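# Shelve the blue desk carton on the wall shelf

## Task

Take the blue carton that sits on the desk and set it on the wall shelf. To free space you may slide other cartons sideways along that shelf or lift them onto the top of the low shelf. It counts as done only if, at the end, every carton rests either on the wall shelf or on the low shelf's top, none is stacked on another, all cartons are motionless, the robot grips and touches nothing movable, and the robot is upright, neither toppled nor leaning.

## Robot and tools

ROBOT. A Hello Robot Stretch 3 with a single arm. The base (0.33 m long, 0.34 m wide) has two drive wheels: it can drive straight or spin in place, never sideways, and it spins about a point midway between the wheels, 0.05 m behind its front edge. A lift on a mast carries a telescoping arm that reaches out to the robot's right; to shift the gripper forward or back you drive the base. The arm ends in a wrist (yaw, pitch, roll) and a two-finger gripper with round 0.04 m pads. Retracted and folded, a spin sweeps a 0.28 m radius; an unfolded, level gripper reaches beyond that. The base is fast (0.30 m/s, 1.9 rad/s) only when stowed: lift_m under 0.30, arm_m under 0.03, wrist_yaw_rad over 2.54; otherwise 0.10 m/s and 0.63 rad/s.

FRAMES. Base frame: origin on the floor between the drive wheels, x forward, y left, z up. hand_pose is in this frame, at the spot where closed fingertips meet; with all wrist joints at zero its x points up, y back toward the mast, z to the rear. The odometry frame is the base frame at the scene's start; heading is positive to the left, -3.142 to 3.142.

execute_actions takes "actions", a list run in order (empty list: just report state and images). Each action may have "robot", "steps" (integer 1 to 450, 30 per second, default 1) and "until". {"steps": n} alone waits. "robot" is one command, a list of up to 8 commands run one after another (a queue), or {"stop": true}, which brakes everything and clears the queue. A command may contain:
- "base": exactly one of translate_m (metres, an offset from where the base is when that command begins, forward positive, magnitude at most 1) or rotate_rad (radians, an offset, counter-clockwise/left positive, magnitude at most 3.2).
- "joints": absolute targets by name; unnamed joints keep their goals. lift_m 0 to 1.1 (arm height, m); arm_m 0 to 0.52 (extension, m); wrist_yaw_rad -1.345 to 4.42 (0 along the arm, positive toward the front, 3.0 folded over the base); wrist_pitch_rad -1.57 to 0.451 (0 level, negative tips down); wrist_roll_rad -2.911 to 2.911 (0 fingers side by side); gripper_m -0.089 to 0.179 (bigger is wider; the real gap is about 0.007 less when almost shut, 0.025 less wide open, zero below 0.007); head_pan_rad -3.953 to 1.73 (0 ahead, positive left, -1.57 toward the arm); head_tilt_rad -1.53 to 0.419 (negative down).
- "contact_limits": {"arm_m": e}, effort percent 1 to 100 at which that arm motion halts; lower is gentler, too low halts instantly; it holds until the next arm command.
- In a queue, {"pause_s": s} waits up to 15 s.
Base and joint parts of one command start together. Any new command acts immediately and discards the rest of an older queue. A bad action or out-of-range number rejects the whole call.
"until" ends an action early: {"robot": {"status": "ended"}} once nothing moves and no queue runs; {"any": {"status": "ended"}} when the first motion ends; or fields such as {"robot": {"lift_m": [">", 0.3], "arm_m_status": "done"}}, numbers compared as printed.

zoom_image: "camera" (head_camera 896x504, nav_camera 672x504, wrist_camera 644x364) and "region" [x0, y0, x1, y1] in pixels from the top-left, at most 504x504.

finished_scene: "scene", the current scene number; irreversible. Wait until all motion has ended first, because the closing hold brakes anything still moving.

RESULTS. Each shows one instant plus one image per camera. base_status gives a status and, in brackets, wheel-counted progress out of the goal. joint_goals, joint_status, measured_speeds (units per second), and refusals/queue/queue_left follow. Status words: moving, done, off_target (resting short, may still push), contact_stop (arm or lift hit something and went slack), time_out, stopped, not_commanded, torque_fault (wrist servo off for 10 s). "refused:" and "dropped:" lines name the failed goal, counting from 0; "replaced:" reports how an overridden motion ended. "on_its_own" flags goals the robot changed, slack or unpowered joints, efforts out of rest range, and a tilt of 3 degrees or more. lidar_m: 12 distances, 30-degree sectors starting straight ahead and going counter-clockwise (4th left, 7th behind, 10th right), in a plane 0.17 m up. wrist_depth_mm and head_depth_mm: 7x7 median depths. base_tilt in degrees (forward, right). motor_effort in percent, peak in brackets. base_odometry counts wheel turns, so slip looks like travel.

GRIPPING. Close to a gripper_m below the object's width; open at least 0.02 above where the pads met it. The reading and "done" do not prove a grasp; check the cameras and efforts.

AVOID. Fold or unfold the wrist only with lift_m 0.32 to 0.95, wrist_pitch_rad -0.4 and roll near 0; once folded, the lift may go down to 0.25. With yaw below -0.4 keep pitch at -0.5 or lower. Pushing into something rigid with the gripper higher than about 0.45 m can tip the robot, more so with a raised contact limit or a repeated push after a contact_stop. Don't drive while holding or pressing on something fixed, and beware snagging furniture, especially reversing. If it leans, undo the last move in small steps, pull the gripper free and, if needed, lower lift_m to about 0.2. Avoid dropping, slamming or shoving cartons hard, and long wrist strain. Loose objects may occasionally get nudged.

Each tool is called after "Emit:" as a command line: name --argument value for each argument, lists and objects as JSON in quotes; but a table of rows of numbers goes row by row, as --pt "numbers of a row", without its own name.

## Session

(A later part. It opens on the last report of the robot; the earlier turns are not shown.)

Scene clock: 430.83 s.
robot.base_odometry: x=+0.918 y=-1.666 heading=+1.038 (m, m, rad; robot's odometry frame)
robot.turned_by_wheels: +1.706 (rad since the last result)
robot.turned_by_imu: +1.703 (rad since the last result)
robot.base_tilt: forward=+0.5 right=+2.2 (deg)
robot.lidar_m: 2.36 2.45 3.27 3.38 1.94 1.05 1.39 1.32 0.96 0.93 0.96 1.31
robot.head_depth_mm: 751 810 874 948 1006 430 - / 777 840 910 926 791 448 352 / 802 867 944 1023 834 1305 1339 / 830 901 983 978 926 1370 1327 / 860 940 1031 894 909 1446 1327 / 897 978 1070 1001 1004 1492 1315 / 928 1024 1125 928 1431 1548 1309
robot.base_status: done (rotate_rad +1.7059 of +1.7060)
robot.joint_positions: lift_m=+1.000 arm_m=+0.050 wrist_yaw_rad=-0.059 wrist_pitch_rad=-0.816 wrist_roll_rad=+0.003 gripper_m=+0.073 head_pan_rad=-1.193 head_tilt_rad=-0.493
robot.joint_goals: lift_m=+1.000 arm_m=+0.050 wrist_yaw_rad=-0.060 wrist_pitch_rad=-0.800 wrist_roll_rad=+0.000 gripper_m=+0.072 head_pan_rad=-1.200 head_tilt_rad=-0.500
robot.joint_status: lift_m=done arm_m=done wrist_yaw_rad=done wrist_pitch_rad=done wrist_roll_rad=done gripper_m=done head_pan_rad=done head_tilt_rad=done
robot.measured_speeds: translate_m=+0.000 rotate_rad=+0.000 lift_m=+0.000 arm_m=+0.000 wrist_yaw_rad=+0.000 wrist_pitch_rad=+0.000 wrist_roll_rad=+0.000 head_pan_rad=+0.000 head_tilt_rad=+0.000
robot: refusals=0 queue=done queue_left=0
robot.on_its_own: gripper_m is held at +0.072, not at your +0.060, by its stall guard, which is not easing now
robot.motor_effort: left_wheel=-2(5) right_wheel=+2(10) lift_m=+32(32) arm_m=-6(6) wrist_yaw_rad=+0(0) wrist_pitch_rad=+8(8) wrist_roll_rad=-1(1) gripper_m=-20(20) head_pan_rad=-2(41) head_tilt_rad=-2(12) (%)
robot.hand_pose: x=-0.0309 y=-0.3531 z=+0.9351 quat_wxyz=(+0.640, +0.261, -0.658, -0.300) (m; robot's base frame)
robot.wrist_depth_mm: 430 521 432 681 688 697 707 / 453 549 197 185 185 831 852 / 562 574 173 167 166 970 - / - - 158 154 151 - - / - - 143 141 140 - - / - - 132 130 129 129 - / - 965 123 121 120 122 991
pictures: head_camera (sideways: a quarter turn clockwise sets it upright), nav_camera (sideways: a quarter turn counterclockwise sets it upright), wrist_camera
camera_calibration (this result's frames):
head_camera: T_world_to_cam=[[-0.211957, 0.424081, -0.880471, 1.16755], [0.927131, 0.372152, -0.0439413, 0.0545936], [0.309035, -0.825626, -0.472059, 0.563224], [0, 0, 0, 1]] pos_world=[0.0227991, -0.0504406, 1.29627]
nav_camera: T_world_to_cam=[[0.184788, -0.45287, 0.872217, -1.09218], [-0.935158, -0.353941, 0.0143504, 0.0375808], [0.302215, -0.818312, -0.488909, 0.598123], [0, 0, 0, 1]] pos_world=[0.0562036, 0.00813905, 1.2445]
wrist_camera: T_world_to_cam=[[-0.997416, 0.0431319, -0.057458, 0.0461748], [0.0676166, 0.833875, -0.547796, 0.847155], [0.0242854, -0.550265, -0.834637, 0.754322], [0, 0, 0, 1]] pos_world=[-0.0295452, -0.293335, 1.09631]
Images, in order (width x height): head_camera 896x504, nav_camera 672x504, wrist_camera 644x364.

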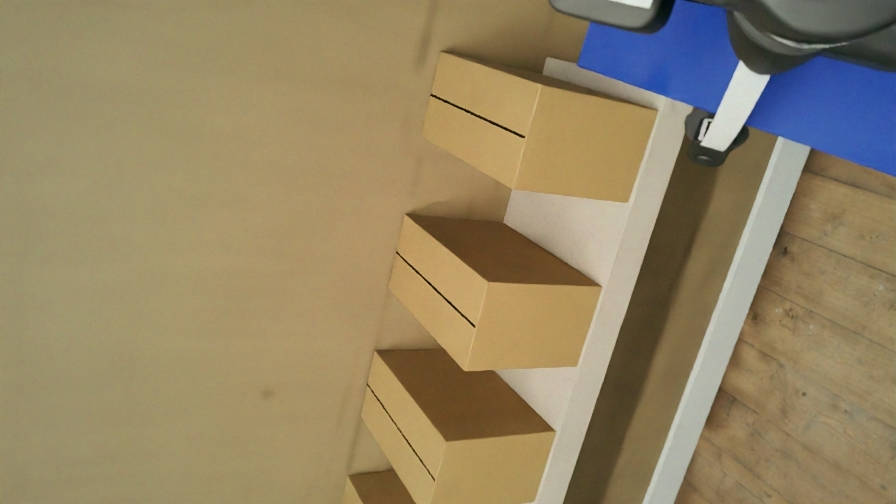

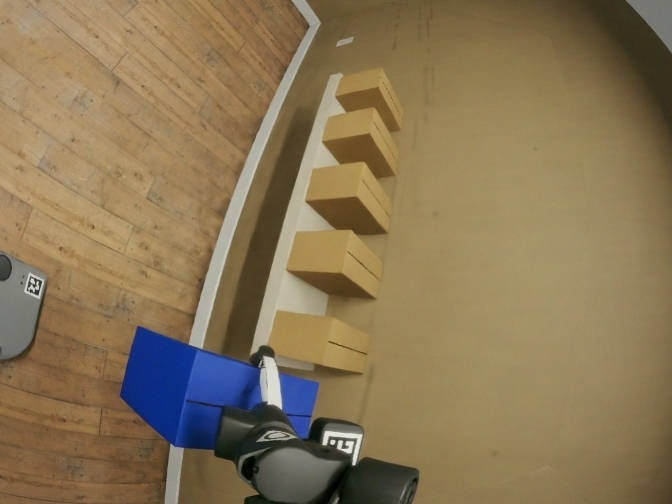

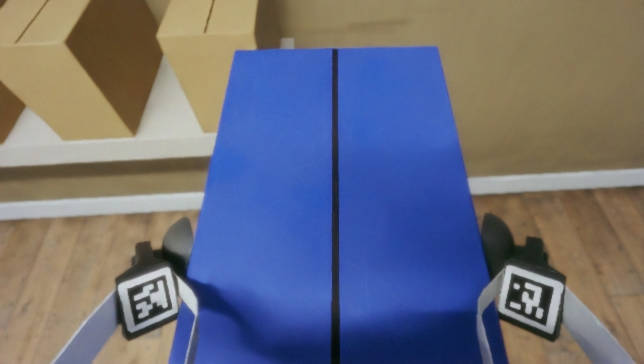

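Emit:
execute_actions --actions '[{"robot": {"base": {"translate_m": -0.03}, "joints": {"wrist_yaw_rad": 0.01, "lift_m": 0.96, "arm_m": 0.42, "head_pan_rad": -1.35, "head_tilt_rad": -0.5}}, "steps": 300, "until": {"robot": {"status": "ended"}}}]'

Scene clock: 477.73 s.
robot.base_odometry: x=+0.903 y=-1.692 heading=+1.038 (m, m, rad; robot's odometry frame)
robot.turned_by_wheels: +0.000 (rad since the last result)
robot.turned_by_imu: +0.000 (rad since the last result)
robot.base_tilt: forward=+0.6 right=+2.3 (deg)
robot.lidar_m: 2.39 2.47 3.34 3.38 1.94 1.03 1.36 1.32 0.97 0.93 0.96 1.30
robot.head_depth_mm: 747 804 - 950 1041 1198 1300 / 760 825 893 717 673 1239 1318 / 776 840 922 954 784 1271 1335 / 792 859 942 902 824 1317 1335 / 811 879 967 1033 920 1363 1328 / 825 899 992 914 905 1422 1320 / 843 923 1017 1004 924 1449 1311
robot.base_status: done (translate_m -0.0300 of -0.0300)
robot.joint_positions: lift_m=+0.960 arm_m=+0.420 wrist_yaw_rad=+0.009 wrist_pitch_rad=-0.817 wrist_roll_rad=+0.003 gripper_m=+0.073 head_pan_rad=-1.343 head_tilt_rad=-0.494
robot.joint_goals: lift_m=+0.960 arm_m=+0.420 wrist_yaw_rad=+0.010 wrist_pitch_rad=-0.800 wrist_roll_rad=+0.000 gripper_m=+0.072 head_pan_rad=-1.350 head_tilt_rad=-0.500
robot.joint_status: lift_m=done arm_m=done wrist_yaw_rad=done wrist_pitch_rad=done wrist_roll_rad=done gripper_m=done head_pan_rad=done head_tilt_rad=done
robot.measured_speeds: translate_m=+0.000 rotate_rad=+0.000 lift_m=+0.000 arm_m=+0.000 wrist_yaw_rad=+0.000 wrist_pitch_rad=+0.000 wrist_roll_rad=+0.000 head_pan_rad=+0.000 head_tilt_rad=+0.000
robot: refusals=0 queue=done queue_left=0
robot.on_its_own: gripper_m is held at +0.072, not at your +0.060, by its stall guard, which is not easing now
robot.motor_effort: left_wheel=-2(5) right_wheel=+3(3) lift_m=+18(33) arm_m=+6(6) wrist_yaw_rad=+2(6) wrist_pitch_rad=+8(8) wrist_roll_rad=-1(1) gripper_m=-20(20) head_pan_rad=-3(14) head_tilt_rad=-2(2) (%)
robot.hand_pose: x=-0.0202 y=-0.7223 z=+0.8957 quat_wxyz=(+0.649, +0.283, -0.648, -0.279) (m; robot's base frame)
robot.wrist_depth_mm: 294 290 288 286 284 283 282 / 343 304 196 186 185 326 329 / 370 273 173 168 165 389 389 / 252 244 158 153 152 481 469 / 225 225 143 141 139 552 624 / 204 208 132 131 129 128 892 / 191 184 123 122 120 123 938
pictures: head_camera (sideways: a quarter turn clockwise sets it upright), nav_camera (sideways: a quarter turn counterclockwise sets it upright), wrist_camera
camera_calibration (this result's frames):
head_camera: T_world_to_cam=[[-0.146181, 0.451224, -0.880357, 1.167], [0.972367, 0.229285, -0.0439404, 0.0543165], [0.182025, -0.862453, -0.472273, 0.564277], [0, 0, 0, 1]] pos_world=[0.0150654, -0.0523697, 1.29626]
nav_camera: T_world_to_cam=[[0.115011, -0.475623, 0.872098, -1.0916], [-0.977581, -0.210071, 0.0143543, 0.0378345], [0.176375, -0.854197, -0.48912, 0.599167], [0, 0, 0, 1]] pos_world=[0.0568542, 0.000566012, 1.2445]
wrist_camera: T_world_to_cam=[[-0.99804, -0.024784, -0.0574706, 0.0215012], [0.0107204, 0.836986, -0.547119, 1.13325], [0.0616618, -0.546662, -0.83508, 0.521765], [0, 0, 0, 1]] pos_world=[-0.0228627, -0.662749, 1.05697]
Images, in order (width x height): head_camera 896x504, nav_camera 672x504, wrist_camera 644x364.

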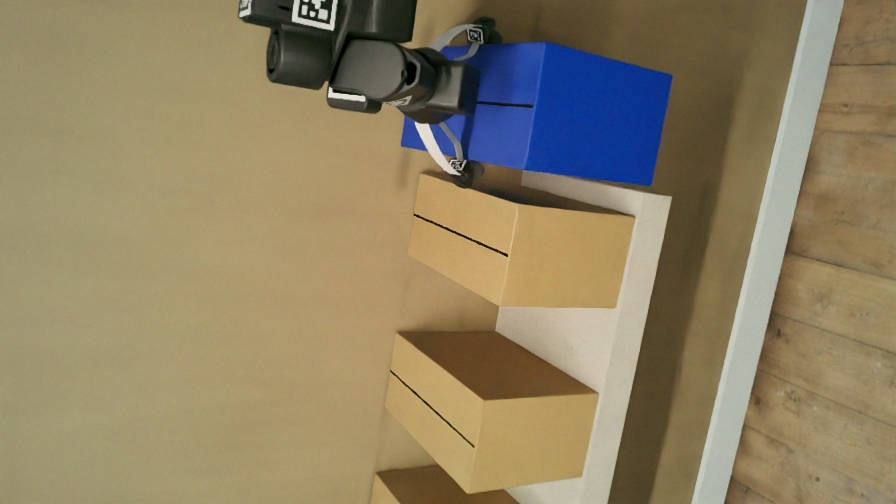

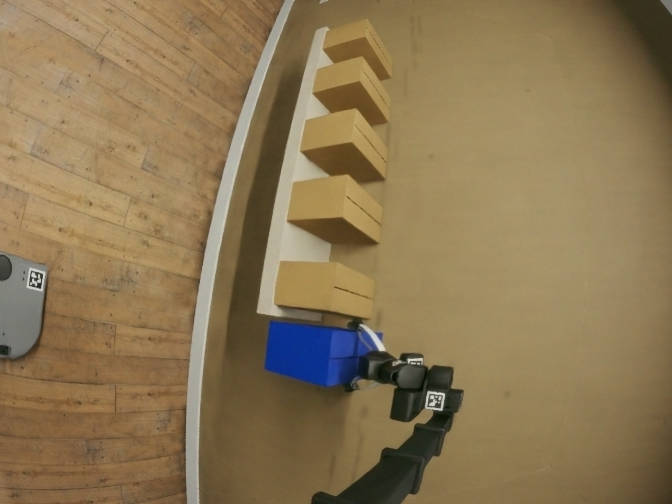

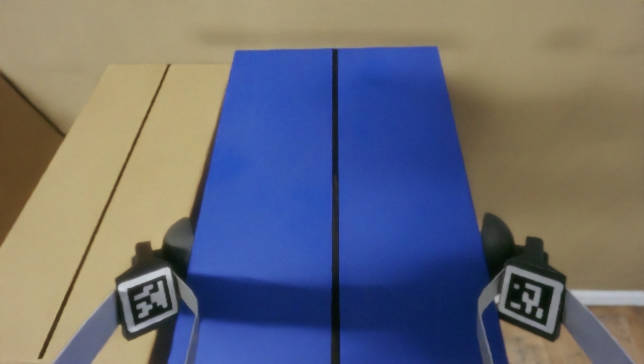

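Emit:
execute_actions --actions '[{"robot": {"base": {"translate_m": 0.03}, "joints": {"arm_m": 0.488}}, "steps": 300, "until": {"robot": {"status": "ended"}}}, {"robot": {"base": {"translate_m": 0.06}}, "steps": 300, "until": {"robot": {"status": "ended"}}}]'

Scene clock: 494.30 s.
robot.base_odometry: x=+0.949 y=-1.614 heading=+1.038 (m, m, rad; robot's odometry frame)
robot.turned_by_wheels: +0.000 (rad since the last result)
robot.turned_by_imu: +0.000 (rad since the last result)
robot.base_tilt: forward=+0.7 right=+2.3 (deg)
robot.lidar_m: 2.30 2.38 3.18 3.38 1.94 1.11 1.39 1.32 0.96 0.92 0.95 1.30
robot.head_depth_mm: 744 800 - 931 1060 1193 1299 / 763 824 896 748 762 1232 1318 / 775 842 920 871 797 1274 1334 / 793 864 940 992 835 1318 1329 / 806 880 962 932 884 1363 1319 / 822 898 989 1029 887 1418 1312 / 845 920 1016 955 936 1447 1312
robot.base_status: done (translate_m +0.0600 of +0.0600)
robot.joint_positions: lift_m=+0.960 arm_m=+0.488 wrist_yaw_rad=+0.009 wrist_pitch_rad=-0.817 wrist_roll_rad=+0.003 gripper_m=+0.076 head_pan_rad=-1.343 head_tilt_rad=-0.494
robot.joint_goals: lift_m=+0.960 arm_m=+0.488 wrist_yaw_rad=+0.010 wrist_pitch_rad=-0.800 wrist_roll_rad=+0.000 gripper_m=+0.075 head_pan_rad=-1.350 head_tilt_rad=-0.500
robot.joint_status: lift_m=done arm_m=done wrist_yaw_rad=done wrist_pitch_rad=done wrist_roll_rad=done gripper_m=done head_pan_rad=done head_tilt_rad=done
robot.measured_speeds: translate_m=+0.000 rotate_rad=+0.000 lift_m=+0.000 arm_m=+0.000 wrist_yaw_rad=+0.000 wrist_pitch_rad=+0.000 wrist_roll_rad=+0.000 head_pan_rad=+0.000 head_tilt_rad=+0.000
robot: refusals=0 queue=done queue_left=0
robot.on_its_own: gripper_m is held at +0.075, not at your +0.060, by its stall guard, which is not easing now
robot.motor_effort: left_wheel=-2(3) right_wheel=+3(10) lift_m=+19(18) arm_m=+7(10) wrist_yaw_rad=+2(2) wrist_pitch_rad=+9(9) wrist_roll_rad=-1(1) gripper_m=-19(20) head_pan_rad=-3(2) head_tilt_rad=-2(2) (%)
robot.hand_pose: x=-0.0202 y=-0.7903 z=+0.8957 quat_wxyz=(+0.649, +0.283, -0.648, -0.279) (m; robot's base frame)
robot.wrist_depth_mm: 216 216 215 214 212 211 209 / 252 251 196 185 183 243 240 / 283 277 175 168 165 292 285 / 295 245 157 153 151 354 352 / 271 224 143 141 140 416 458 / 204 207 132 130 129 128 653 / 191 182 123 122 120 122 915
pictures: head_camera (sideways: a quarter turn clockwise sets it upright), nav_camera (sideways: a quarter turn counterclockwise sets it upright), wrist_camera
camera_calibration (this result's frames):
head_camera: T_world_to_cam=[[-0.146181, 0.451224, -0.880357, 1.167], [0.972367, 0.229285, -0.0439404, 0.0543165], [0.182025, -0.862453, -0.472273, 0.564277], [0, 0, 0, 1]] pos_world=[0.0150654, -0.0523697, 1.29626]
nav_camera: T_world_to_cam=[[0.115011, -0.475623, 0.872098, -1.0916], [-0.977581, -0.210071, 0.0143543, 0.0378345], [0.176375, -0.854197, -0.48912, 0.599167], [0, 0, 0, 1]] pos_world=[0.0568542, 0.00056601, 1.2445]
wrist_camera: T_world_to_cam=[[-0.998038, -0.024835, -0.057471, 0.0197841], [0.0106778, 0.836987, -0.547119, 1.19016], [0.0616902, -0.546659, -0.83508, 0.484594], [0, 0, 0, 1]] pos_world=[-0.0228577, -0.73075, 1.05697]
Images, in order (width x height): head_camera 896x504, nav_camera 672x504, wrist_camera 644x364.

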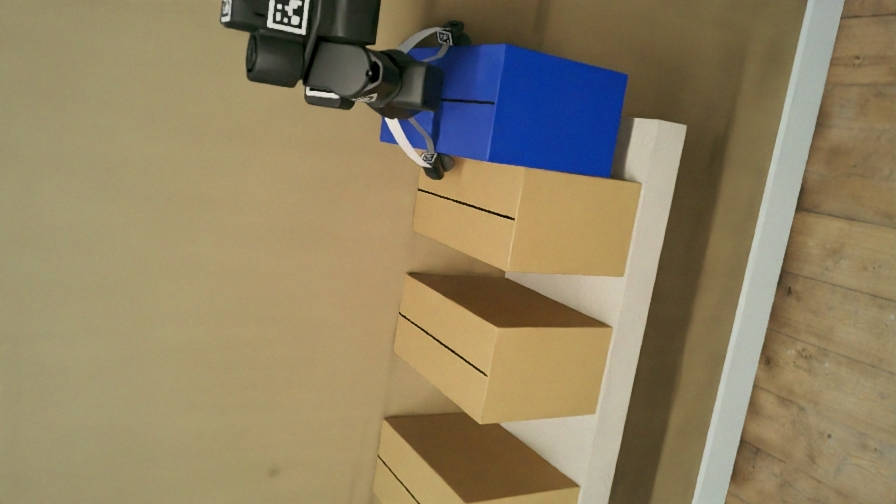

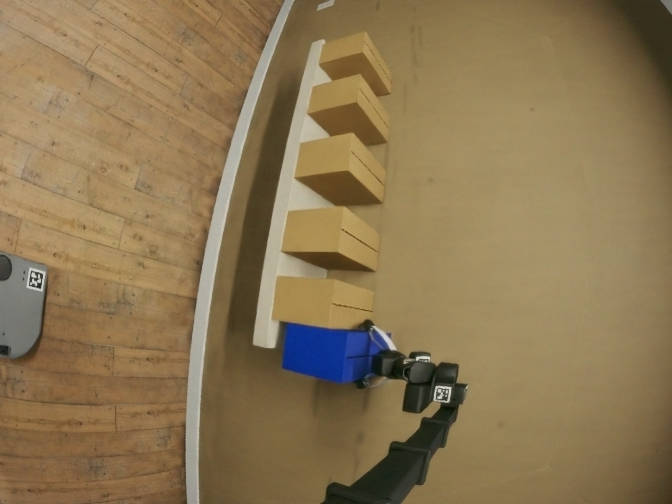

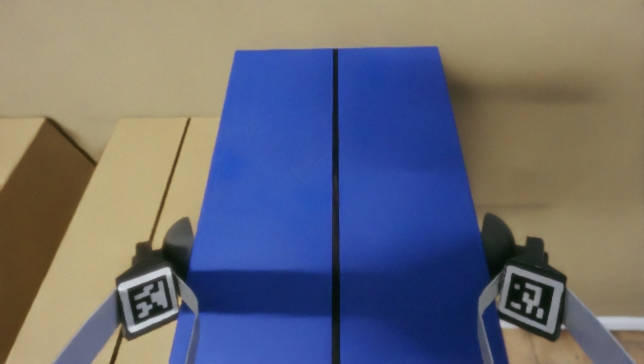

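Emit:
execute_actions --actions '[{"robot": {"base": {"translate_m": 0.105}}, "steps": 300, "until": {"robot": {"status": "ended"}}}, {"robot": {"base": {"translate_m": -0.048}, "joints": {"head_pan_rad": -1.5}}, "steps": 300, "until": {"robot": {"status": "ended"}}}]'

Scene clock: 502.30 s.
robot.base_odometry: x=+0.978 y=-1.565 heading=+1.038 (m, m, rad; robot's odometry frame)
robot.turned_by_wheels: +0.000 (rad since the last result)
robot.turned_by_imu: +0.000 (rad since the last result)
robot.base_tilt: forward=+0.6 right=+2.3 (deg)
robot.lidar_m: 2.24 2.32 3.12 3.40 1.94 1.16 1.39 1.32 0.96 0.93 0.96 1.30
robot.head_depth_mm: 759 824 - 1013 1109 1261 1352 / 762 816 948 1005 1125 1275 1345 / 770 833 - 743 795 1290 1340 / 773 842 921 859 865 1299 1328 / 777 845 929 891 835 1311 1322 / 782 854 938 879 829 1333 1318 / 788 860 947 915 837 1344 1308
robot.base_status: done (translate_m -0.0480 of -0.0480)
robot.joint_positions: lift_m=+0.960 arm_m=+0.488 wrist_yaw_rad=+0.009 wrist_pitch_rad=-0.817 wrist_roll_rad=+0.003 gripper_m=+0.076 head_pan_rad=-1.493 head_tilt_rad=-0.494
robot.joint_goals: lift_m=+0.960 arm_m=+0.488 wrist_yaw_rad=+0.010 wrist_pitch_rad=-0.800 wrist_roll_rad=+0.000 gripper_m=+0.075 head_pan_rad=-1.500 head_tilt_rad=-0.500
robot.joint_status: lift_m=done arm_m=done wrist_yaw_rad=done wrist_pitch_rad=done wrist_roll_rad=done gripper_m=done head_pan_rad=done head_tilt_rad=done
robot.measured_speeds: translate_m=+0.000 rotate_rad=+0.000 lift_m=+0.000 arm_m=+0.000 wrist_yaw_rad=+0.000 wrist_pitch_rad=+0.000 wrist_roll_rad=+0.000 head_pan_rad=+0.000 head_tilt_rad=+0.000
robot: refusals=0 queue=done queue_left=0
robot.on_its_own: gripper_m is held at +0.075, not at your +0.060, by its stall guard, which is not easing now
robot.motor_effort: left_wheel=-1(5) right_wheel=+2(11) lift_m=+18(18) arm_m=+6(6) wrist_yaw_rad=+2(2) wrist_pitch_rad=+8(9) wrist_roll_rad=-1(1) gripper_m=-19(20) head_pan_rad=-2(17) head_tilt_rad=-2(3) (%)
robot.hand_pose: x=-0.0202 y=-0.7903 z=+0.8957 quat_wxyz=(+0.649, +0.283, -0.648, -0.279) (m; robot's base frame)
robot.wrist_depth_mm: 216 213 214 212 212 210 209 / 253 252 196 185 184 244 242 / 276 275 173 167 167 286 286 / 247 245 157 153 151 357 352 / 224 225 142 141 140 425 462 / 204 206 132 131 129 128 651 / 191 184 123 121 120 123 930
pictures: head_camera (sideways: a quarter turn clockwise sets it upright), nav_camera (sideways: a quarter turn counterclockwise sets it upright), wrist_camera
camera_calibration (this result's frames):
head_camera: T_world_to_cam=[[-0.0772729, 0.467975, -0.880357, 1.16658], [0.995684, 0.0817481, -0.0439404, 0.0541742], [0.0514045, -0.879952, -0.472273, 0.565074], [0, 0, 0, 1]] pos_world=[0.00715718, -0.0531211, 1.29626]
nav_camera: T_world_to_cam=[[0.0428134, -0.487454, 0.872098, -1.09116], [-0.997975, -0.0619717, 0.0143543, 0.037959], [0.0470483, -0.870946, -0.48912, 0.599956], [0, 0, 0, 1]] pos_world=[0.0563713, -0.00700746, 1.2445]
wrist_camera: T_world_to_cam=[[-0.998053, -0.0244931, -0.0573619, 0.019884], [0.0109048, 0.836983, -0.54712, 1.19017], [0.0614116, -0.546681, -0.835086, 0.484581], [0, 0, 0, 1]] pos_world=[-0.0228921, -0.73075, 1.05697]
Images, in order (width x height): head_camera 896x504, nav_camera 672x504, wrist_camera 644x364.

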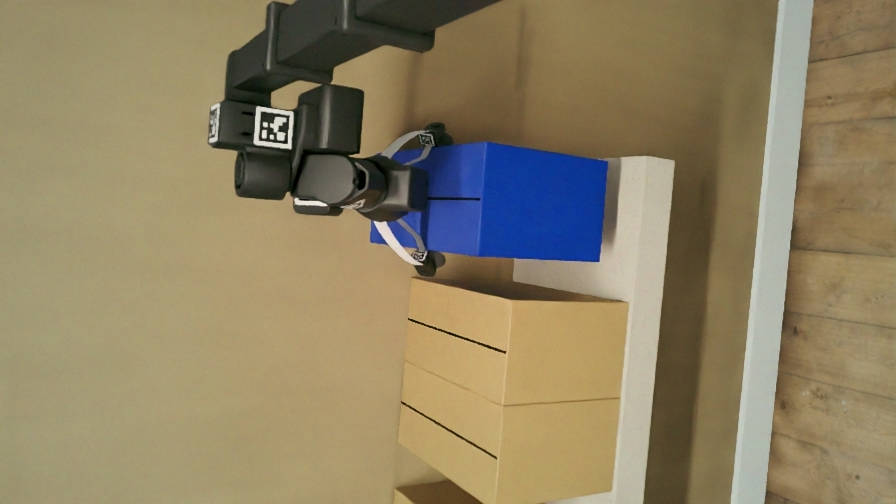

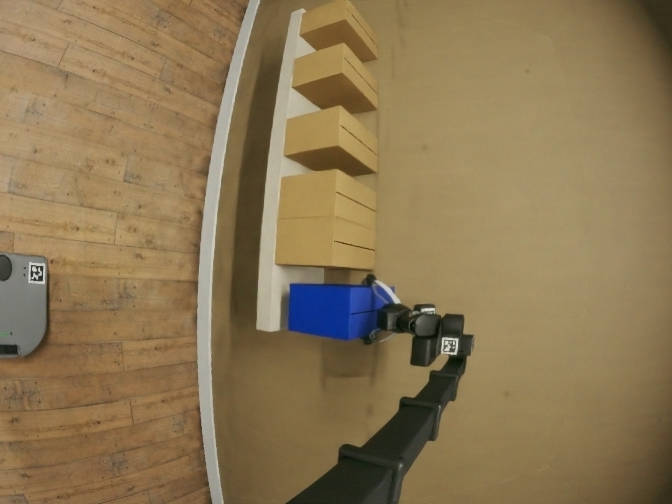

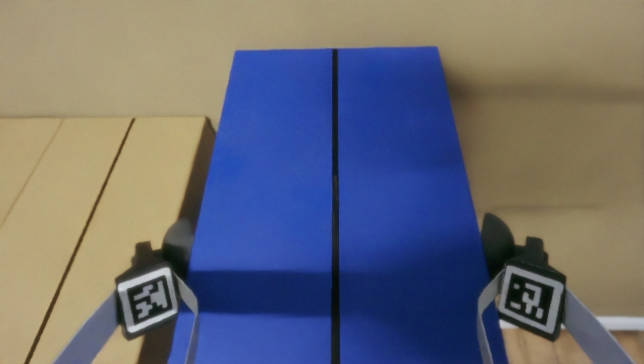

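Emit:
execute_actions --actions '[{"robot": {"base": {"translate_m": 0.006}, "joints": {"lift_m": 0.9}}, "steps": 300, "until": {"robot": {"status": "ended"}}}]'

Scene clock: 511.03 s.
robot.base_odometry: x=+0.981 y=-1.560 heading=+1.038 (m, m, rad; robot's odometry frame)
robot.turned_by_wheels: +0.000 (rad since the last result)
robot.turned_by_imu: +0.000 (rad since the last result)
robot.base_tilt: forward=+0.5 right=+2.4 (deg)
robot.lidar_m: 2.24 2.32 3.10 3.40 1.94 1.17 1.39 1.32 0.96 0.92 0.96 1.30
robot.head_depth_mm: 759 823 889 - 1135 1255 1354 / 762 827 881 1021 1123 1279 1347 / 767 837 894 817 789 1292 1338 / 774 840 923 957 827 1299 1331 / 777 848 930 891 824 1313 1328 / 782 851 938 878 831 1329 1315 / 786 858 944 913 839 1341 1311
robot.base_status: done (translate_m +0.0060 of +0.0060)
robot.joint_positions: lift_m=+0.900 arm_m=+0.488 wrist_yaw_rad=+0.009 wrist_pitch_rad=-0.817 wrist_roll_rad=+0.003 gripper_m=+0.076 head_pan_rad=-1.493 head_tilt_rad=-0.494
robot.joint_goals: lift_m=+0.900 arm_m=+0.488 wrist_yaw_rad=+0.010 wrist_pitch_rad=-0.800 wrist_roll_rad=+0.000 gripper_m=+0.075 head_pan_rad=-1.500 head_tilt_rad=-0.500
robot.joint_status: lift_m=done arm_m=done wrist_yaw_rad=done wrist_pitch_rad=done wrist_roll_rad=done gripper_m=done head_pan_rad=done head_tilt_rad=done
robot.measured_speeds: translate_m=+0.000 rotate_rad=+0.000 lift_m=+0.000 arm_m=+0.000 wrist_yaw_rad=+0.000 wrist_pitch_rad=+0.000 wrist_roll_rad=+0.000 head_pan_rad=+0.000 head_tilt_rad=+0.000
robot: refusals=0 queue=done queue_left=0
robot.on_its_own: gripper_m is held at +0.075, not at your +0.060, by its stall guard, which is not easing now
robot.motor_effort: left_wheel=-2(3) right_wheel=+3(9) lift_m=+18(21) arm_m=+6(6) wrist_yaw_rad=+2(2) wrist_pitch_rad=+9(9) wrist_roll_rad=-1(1) gripper_m=-20(19) head_pan_rad=-2(3) head_tilt_rad=-2(2) (%)
robot.hand_pose: x=-0.0202 y=-0.7903 z=+0.8357 quat_wxyz=(+0.649, +0.283, -0.648, -0.279) (m; robot's base frame)
robot.wrist_depth_mm: 215 216 213 213 211 209 209 / 216 215 197 186 184 244 242 / 193 195 173 169 166 286 286 / 172 178 157 154 151 357 350 / 156 161 142 141 140 416 460 / 143 152 132 130 129 128 650 / 134 166 123 121 121 123 902
pictures: head_camera (sideways: a quarter turn clockwise sets it upright), nav_camera (sideways: a quarter turn counterclockwise sets it upright), wrist_camera
camera_calibration (this result's frames):
head_camera: T_world_to_cam=[[-0.0772564, 0.467978, -0.880357, 1.16658], [0.995687, 0.0817132, -0.0439404, 0.0541742], [0.0513736, -0.879954, -0.472273, 0.565074], [0, 0, 0, 1]] pos_world=[0.00715532, -0.0531211, 1.29626]
nav_camera: T_world_to_cam=[[0.0427963, -0.487456, 0.872098, -1.09116], [-0.997977, -0.0619367, 0.0143543, 0.037959], [0.0470178, -0.870948, -0.48912, 0.599956], [0, 0, 0, 1]] pos_world=[0.0563711, -0.00700923, 1.2445]
wrist_camera: T_world_to_cam=[[-0.998052, -0.0245231, -0.0573619, 0.0164231], [0.0108796, 0.836983, -0.547121, 1.15734], [0.061428, -0.546679, -0.835086, 0.434475], [0, 0, 0, 1]] pos_world=[-0.0228892, -0.730751, 0.99697]
Images, in order (width x height): head_camera 896x504, nav_camera 672x504, wrist_camera 644x364.

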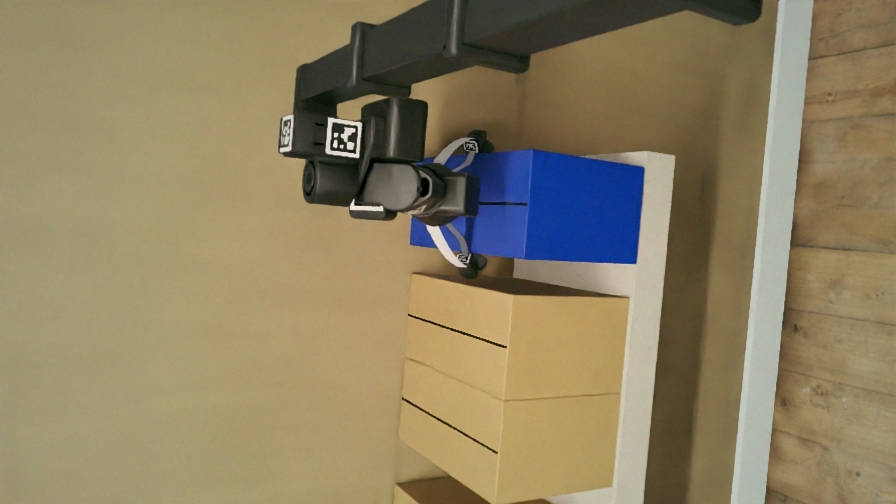

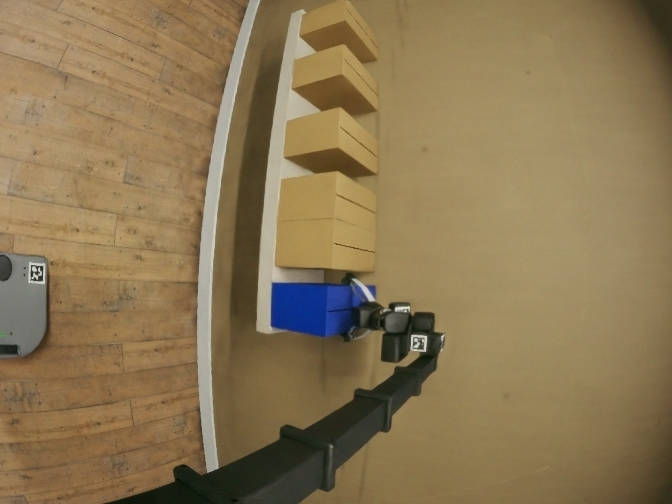

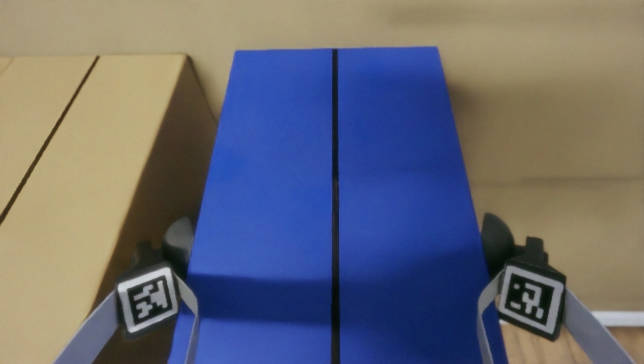

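Emit:
execute_actions --actions '[{"robot": {"joints": {"arm_m": 0.495}}, "steps": 100, "until": {"robot": {"status": "ended"}}}, {"robot": {"joints": {"lift_m": 0.893, "arm_m": 0.502}}, "steps": 100, "until": {"robot": {"status": "ended"}}}]'

Scene clock: 526.07 s.
robot.base_odometry: x=+0.981 y=-1.560 heading=+1.038 (m, m, rad; robot's odometry frame)
robot.turned_by_wheels: +0.000 (rad since the last result)
robot.turned_by_imu: +0.000 (rad since the last result)
robot.base_tilt: forward=+0.6 right=+2.3 (deg)
robot.lidar_m: 2.24 2.32 3.11 3.40 1.94 1.18 1.39 1.33 0.96 0.92 0.96 1.30
robot.head_depth_mm: 758 826 894 - 1138 1266 1361 / 764 830 878 1020 1124 1276 1344 / 770 837 893 828 811 1288 1343 / 773 841 923 974 839 1303 1333 / 777 848 930 891 823 1308 1319 / 784 853 937 880 829 1326 1321 / 789 859 945 913 838 1345 1307
robot.base_status: done (translate_m +0.0060 of +0.0060)
robot.joint_positions: lift_m=+0.893 arm_m=+0.502 wrist_yaw_rad=+0.009 wrist_pitch_rad=-0.817 wrist_roll_rad=+0.003 gripper_m=+0.076 head_pan_rad=-1.493 head_tilt_rad=-0.494
robot.joint_goals: lift_m=+0.893 arm_m=+0.502 wrist_yaw_rad=+0.010 wrist_pitch_rad=-0.800 wrist_roll_rad=+0.000 gripper_m=+0.075 head_pan_rad=-1.500 head_tilt_rad=-0.500
robot.joint_status: lift_m=done arm_m=done wrist_yaw_rad=done wrist_pitch_rad=done wrist_roll_rad=done gripper_m=done head_pan_rad=done head_tilt_rad=done
robot.measured_speeds: translate_m=+0.000 rotate_rad=+0.000 lift_m=+0.000 arm_m=+0.000 wrist_yaw_rad=+0.000 wrist_pitch_rad=+0.000 wrist_roll_rad=+0.000 head_pan_rad=+0.000 head_tilt_rad=+0.000
robot: refusals=0 queue=done queue_left=0
robot.on_its_own: gripper_m is held at +0.075, not at your +0.060, by its stall guard, which is not easing now
robot.motor_effort: left_wheel=-2(2) right_wheel=+3(2) lift_m=+17(16) arm_m=+6(8) wrist_yaw_rad=+2(2) wrist_pitch_rad=+9(9) wrist_roll_rad=-1(1) gripper_m=-19(20) head_pan_rad=-3(3) head_tilt_rad=-2(3) (%)
robot.hand_pose: x=-0.0202 y=-0.8043 z=+0.8288 quat_wxyz=(+0.649, +0.283, -0.648, -0.279) (m; robot's base frame)
robot.wrist_depth_mm: 200 199 198 198 195 193 193 / 208 206 216 192 190 225 224 / 183 186 181 171 169 270 267 / 164 171 159 156 153 330 327 / 149 160 143 142 140 390 430 / 136 - 132 130 129 129 611 / - 162 122 120 119 121 857
pictures: head_camera (sideways: a quarter turn clockwise sets it upright), nav_camera (sideways: a quarter turn counterclockwise sets it upright), wrist_camera
camera_calibration (this result's frames):
head_camera: T_world_to_cam=[[-0.0772501, 0.467979, -0.880357, 1.16658], [0.995688, 0.0816998, -0.0439404, 0.0541742], [0.0513618, -0.879955, -0.472272, 0.565074], [0, 0, 0, 1]] pos_world=[0.0071546, -0.0531211, 1.29626]
nav_camera: T_world_to_cam=[[0.0427897, -0.487456, 0.872098, -1.09116], [-0.997978, -0.0619232, 0.0143543, 0.037959], [0.0470061, -0.870949, -0.48912, 0.599956], [0, 0, 0, 1]] pos_world=[0.056371, -0.00700991, 1.2445]
wrist_camera: T_world_to_cam=[[-0.998052, -0.0245234, -0.0573639, 0.0156827], [0.0108813, 0.836975, -0.547133, 1.16525], [0.0614297, -0.546691, -0.835078, 0.421], [0, 0, 0, 1]] pos_world=[-0.0228892, -0.744745, 0.990015]
Images, in order (width x height): head_camera 896x504, nav_camera 672x504, wrist_camera 644x364.

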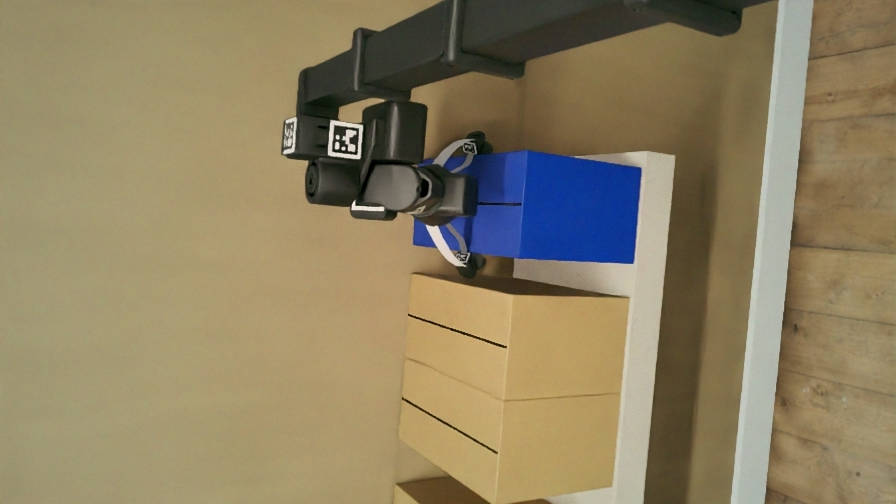

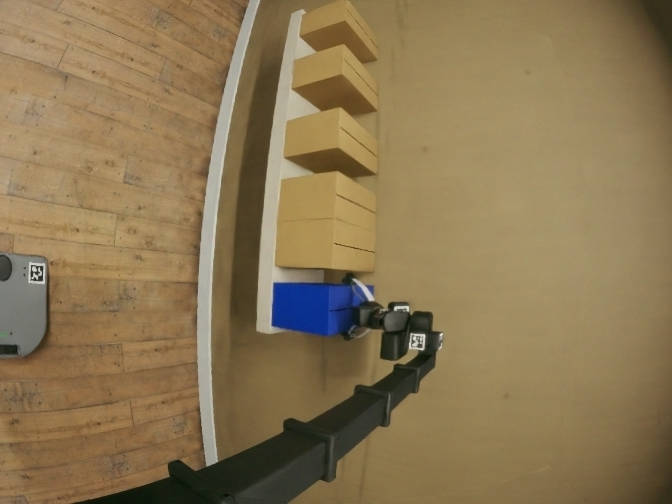

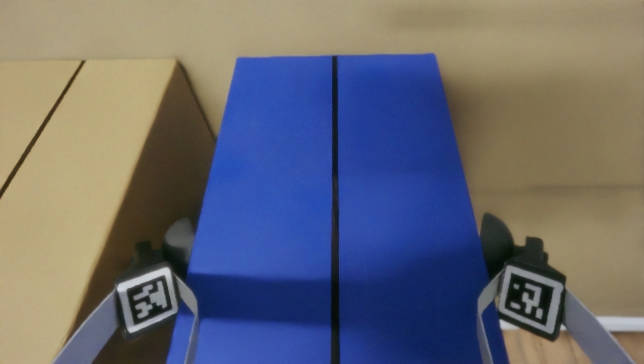

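Emit:
execute_actions --actions '[{"robot": {"joints": {"lift_m": 0.891}}, "steps": 60, "until": {"robot": {"status": "ended"}}}, {"robot": {"joints": {"gripper_m": 0.162}}, "steps": 100, "until": {"robot": {"status": "ended"}}}, {"robot": {"joints": {"lift_m": 0.96}}, "steps": 100, "until": {"robot": {"lift_m": [">", 0.94]}}}, {"robot": {"joints": {"arm_m": 0.3}}, "steps": 200, "until": {"robot": {"status": "ended"}}}]'

Scene clock: 534.30 s.
robot.base_odometry: x=+0.981 y=-1.560 heading=+1.038 (m, m, rad; robot's odometry frame)
robot.turned_by_wheels: +0.000 (rad since the last result)
robot.turned_by_imu: +0.000 (rad since the last result)
robot.base_tilt: forward=+0.5 right=+2.3 (deg)
robot.lidar_m: 2.24 2.32 3.11 3.39 1.95 1.17 1.39 1.32 0.96 0.92 0.96 1.30
robot.head_depth_mm: 758 825 878 1019 1112 1256 1355 / 763 831 - - 1135 1281 1347 / 767 836 894 - 817 1291 1341 / 773 839 922 984 836 1295 1341 / 777 847 931 890 835 1312 1327 / 783 852 937 882 829 1326 1315 / 787 859 945 914 837 1345 1308
robot.base_status: done (translate_m +0.0060 of +0.0060)
robot.joint_positions: lift_m=+0.960 arm_m=+0.300 wrist_yaw_rad=+0.009 wrist_pitch_rad=-0.815 wrist_roll_rad=+0.003 gripper_m=+0.162 head_pan_rad=-1.493 head_tilt_rad=-0.494
robot.joint_goals: lift_m=+0.960 arm_m=+0.300 wrist_yaw_rad=+0.010 wrist_pitch_rad=-0.800 wrist_roll_rad=+0.000 gripper_m=+0.162 head_pan_rad=-1.500 head_tilt_rad=-0.500
robot.joint_status: lift_m=done arm_m=done wrist_yaw_rad=done wrist_pitch_rad=done wrist_roll_rad=done gripper_m=done head_pan_rad=done head_tilt_rad=done
robot.measured_speeds: translate_m=+0.000 rotate_rad=+0.000 lift_m=+0.000 arm_m=+0.000 wrist_yaw_rad=+0.000 wrist_pitch_rad=+0.000 wrist_roll_rad=+0.000 head_pan_rad=+0.000 head_tilt_rad=+0.000
robot: refusals=0 queue=done queue_left=0
robot.motor_effort: left_wheel=-2(2) right_wheel=+4(4) lift_m=+31(36) arm_m=-7(8) wrist_yaw_rad=+1(2) wrist_pitch_rad=+8(9) wrist_roll_rad=-1(1) gripper_m=+0(83) head_pan_rad=-3(3) head_tilt_rad=-2(3) (%)
robot.hand_pose: x=-0.0201 y=-0.6036 z=+0.8953 quat_wxyz=(+0.650, +0.283, -0.649, -0.278) (m; robot's base frame)
robot.wrist_depth_mm: 362 351 371 344 397 407 402 / 313 311 331 302 449 476 464 / 278 275 297 266 277 564 564 / 259 255 296 246 253 697 700 / 331 310 348 303 832 900 888 / - - - - - - - / - 972 971 977 962 954 918
pictures: head_camera (sideways: a quarter turn clockwise sets it upright), nav_camera (sideways: a quarter turn counterclockwise sets it upright), wrist_camera
camera_calibration (this result's frames):
head_camera: T_world_to_cam=[[-0.0771923, 0.46799, -0.880356, 1.16658], [0.995698, 0.0815767, -0.0439404, 0.0541741], [0.0512529, -0.879961, -0.472274, 0.565076], [0, 0, 0, 1]] pos_world=[0.00714803, -0.0531212, 1.29626]
nav_camera: T_world_to_cam=[[0.0427295, -0.487463, 0.872098, -1.09116], [-0.997985, -0.0617998, 0.0143543, 0.037959], [0.0468982, -0.870954, -0.489121, 0.599958], [0, 0, 0, 1]] pos_world=[0.0563701, -0.00701606, 1.2445]
wrist_camera: T_world_to_cam=[[-0.998033, -0.0253779, -0.0573319, 0.0239998], [0.0102616, 0.835972, -0.548676, 1.03441], [0.0618522, -0.548185, -0.834067, 0.584504], [0, 0, 0, 1]] pos_world=[-0.0228148, -0.543709, 1.05644]
Images, in order (width x height): head_camera 896x504, nav_camera 672x504, wrist_camera 644x364.

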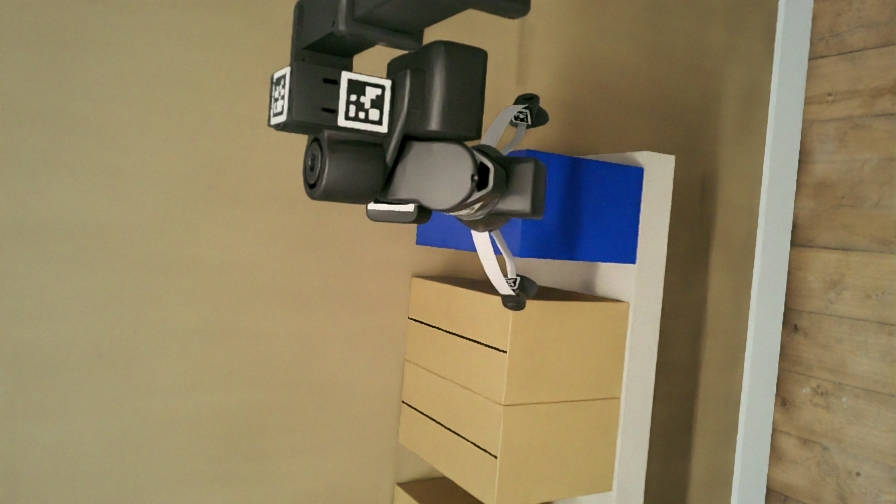

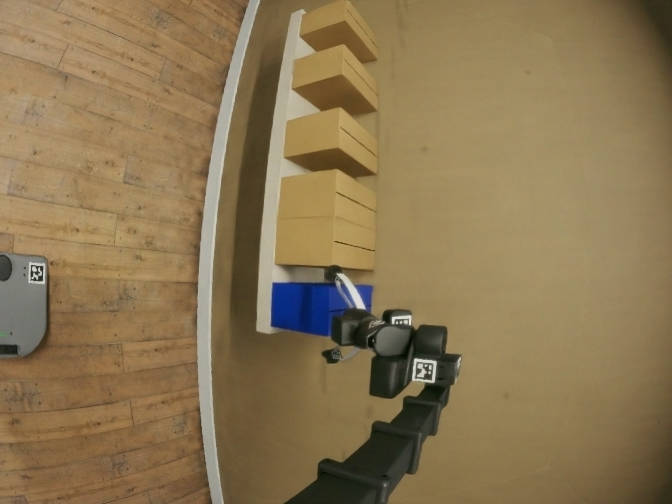

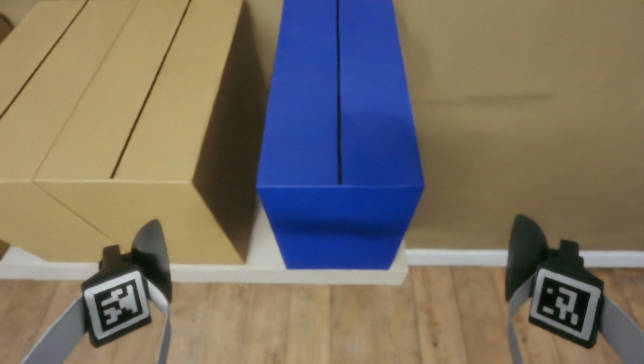

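Emit:
zoom_image --camera "wrist_camera" --region '[180, 160, 460, 300]'

Region (180, 160, 460, 300) of wrist_camera's 644x364 image, scaled by 1.800.

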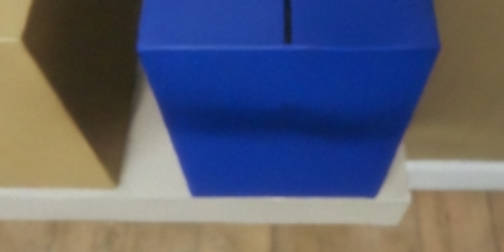

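Emit:
finished_scene --scene 1

The scene is finished: the task was done.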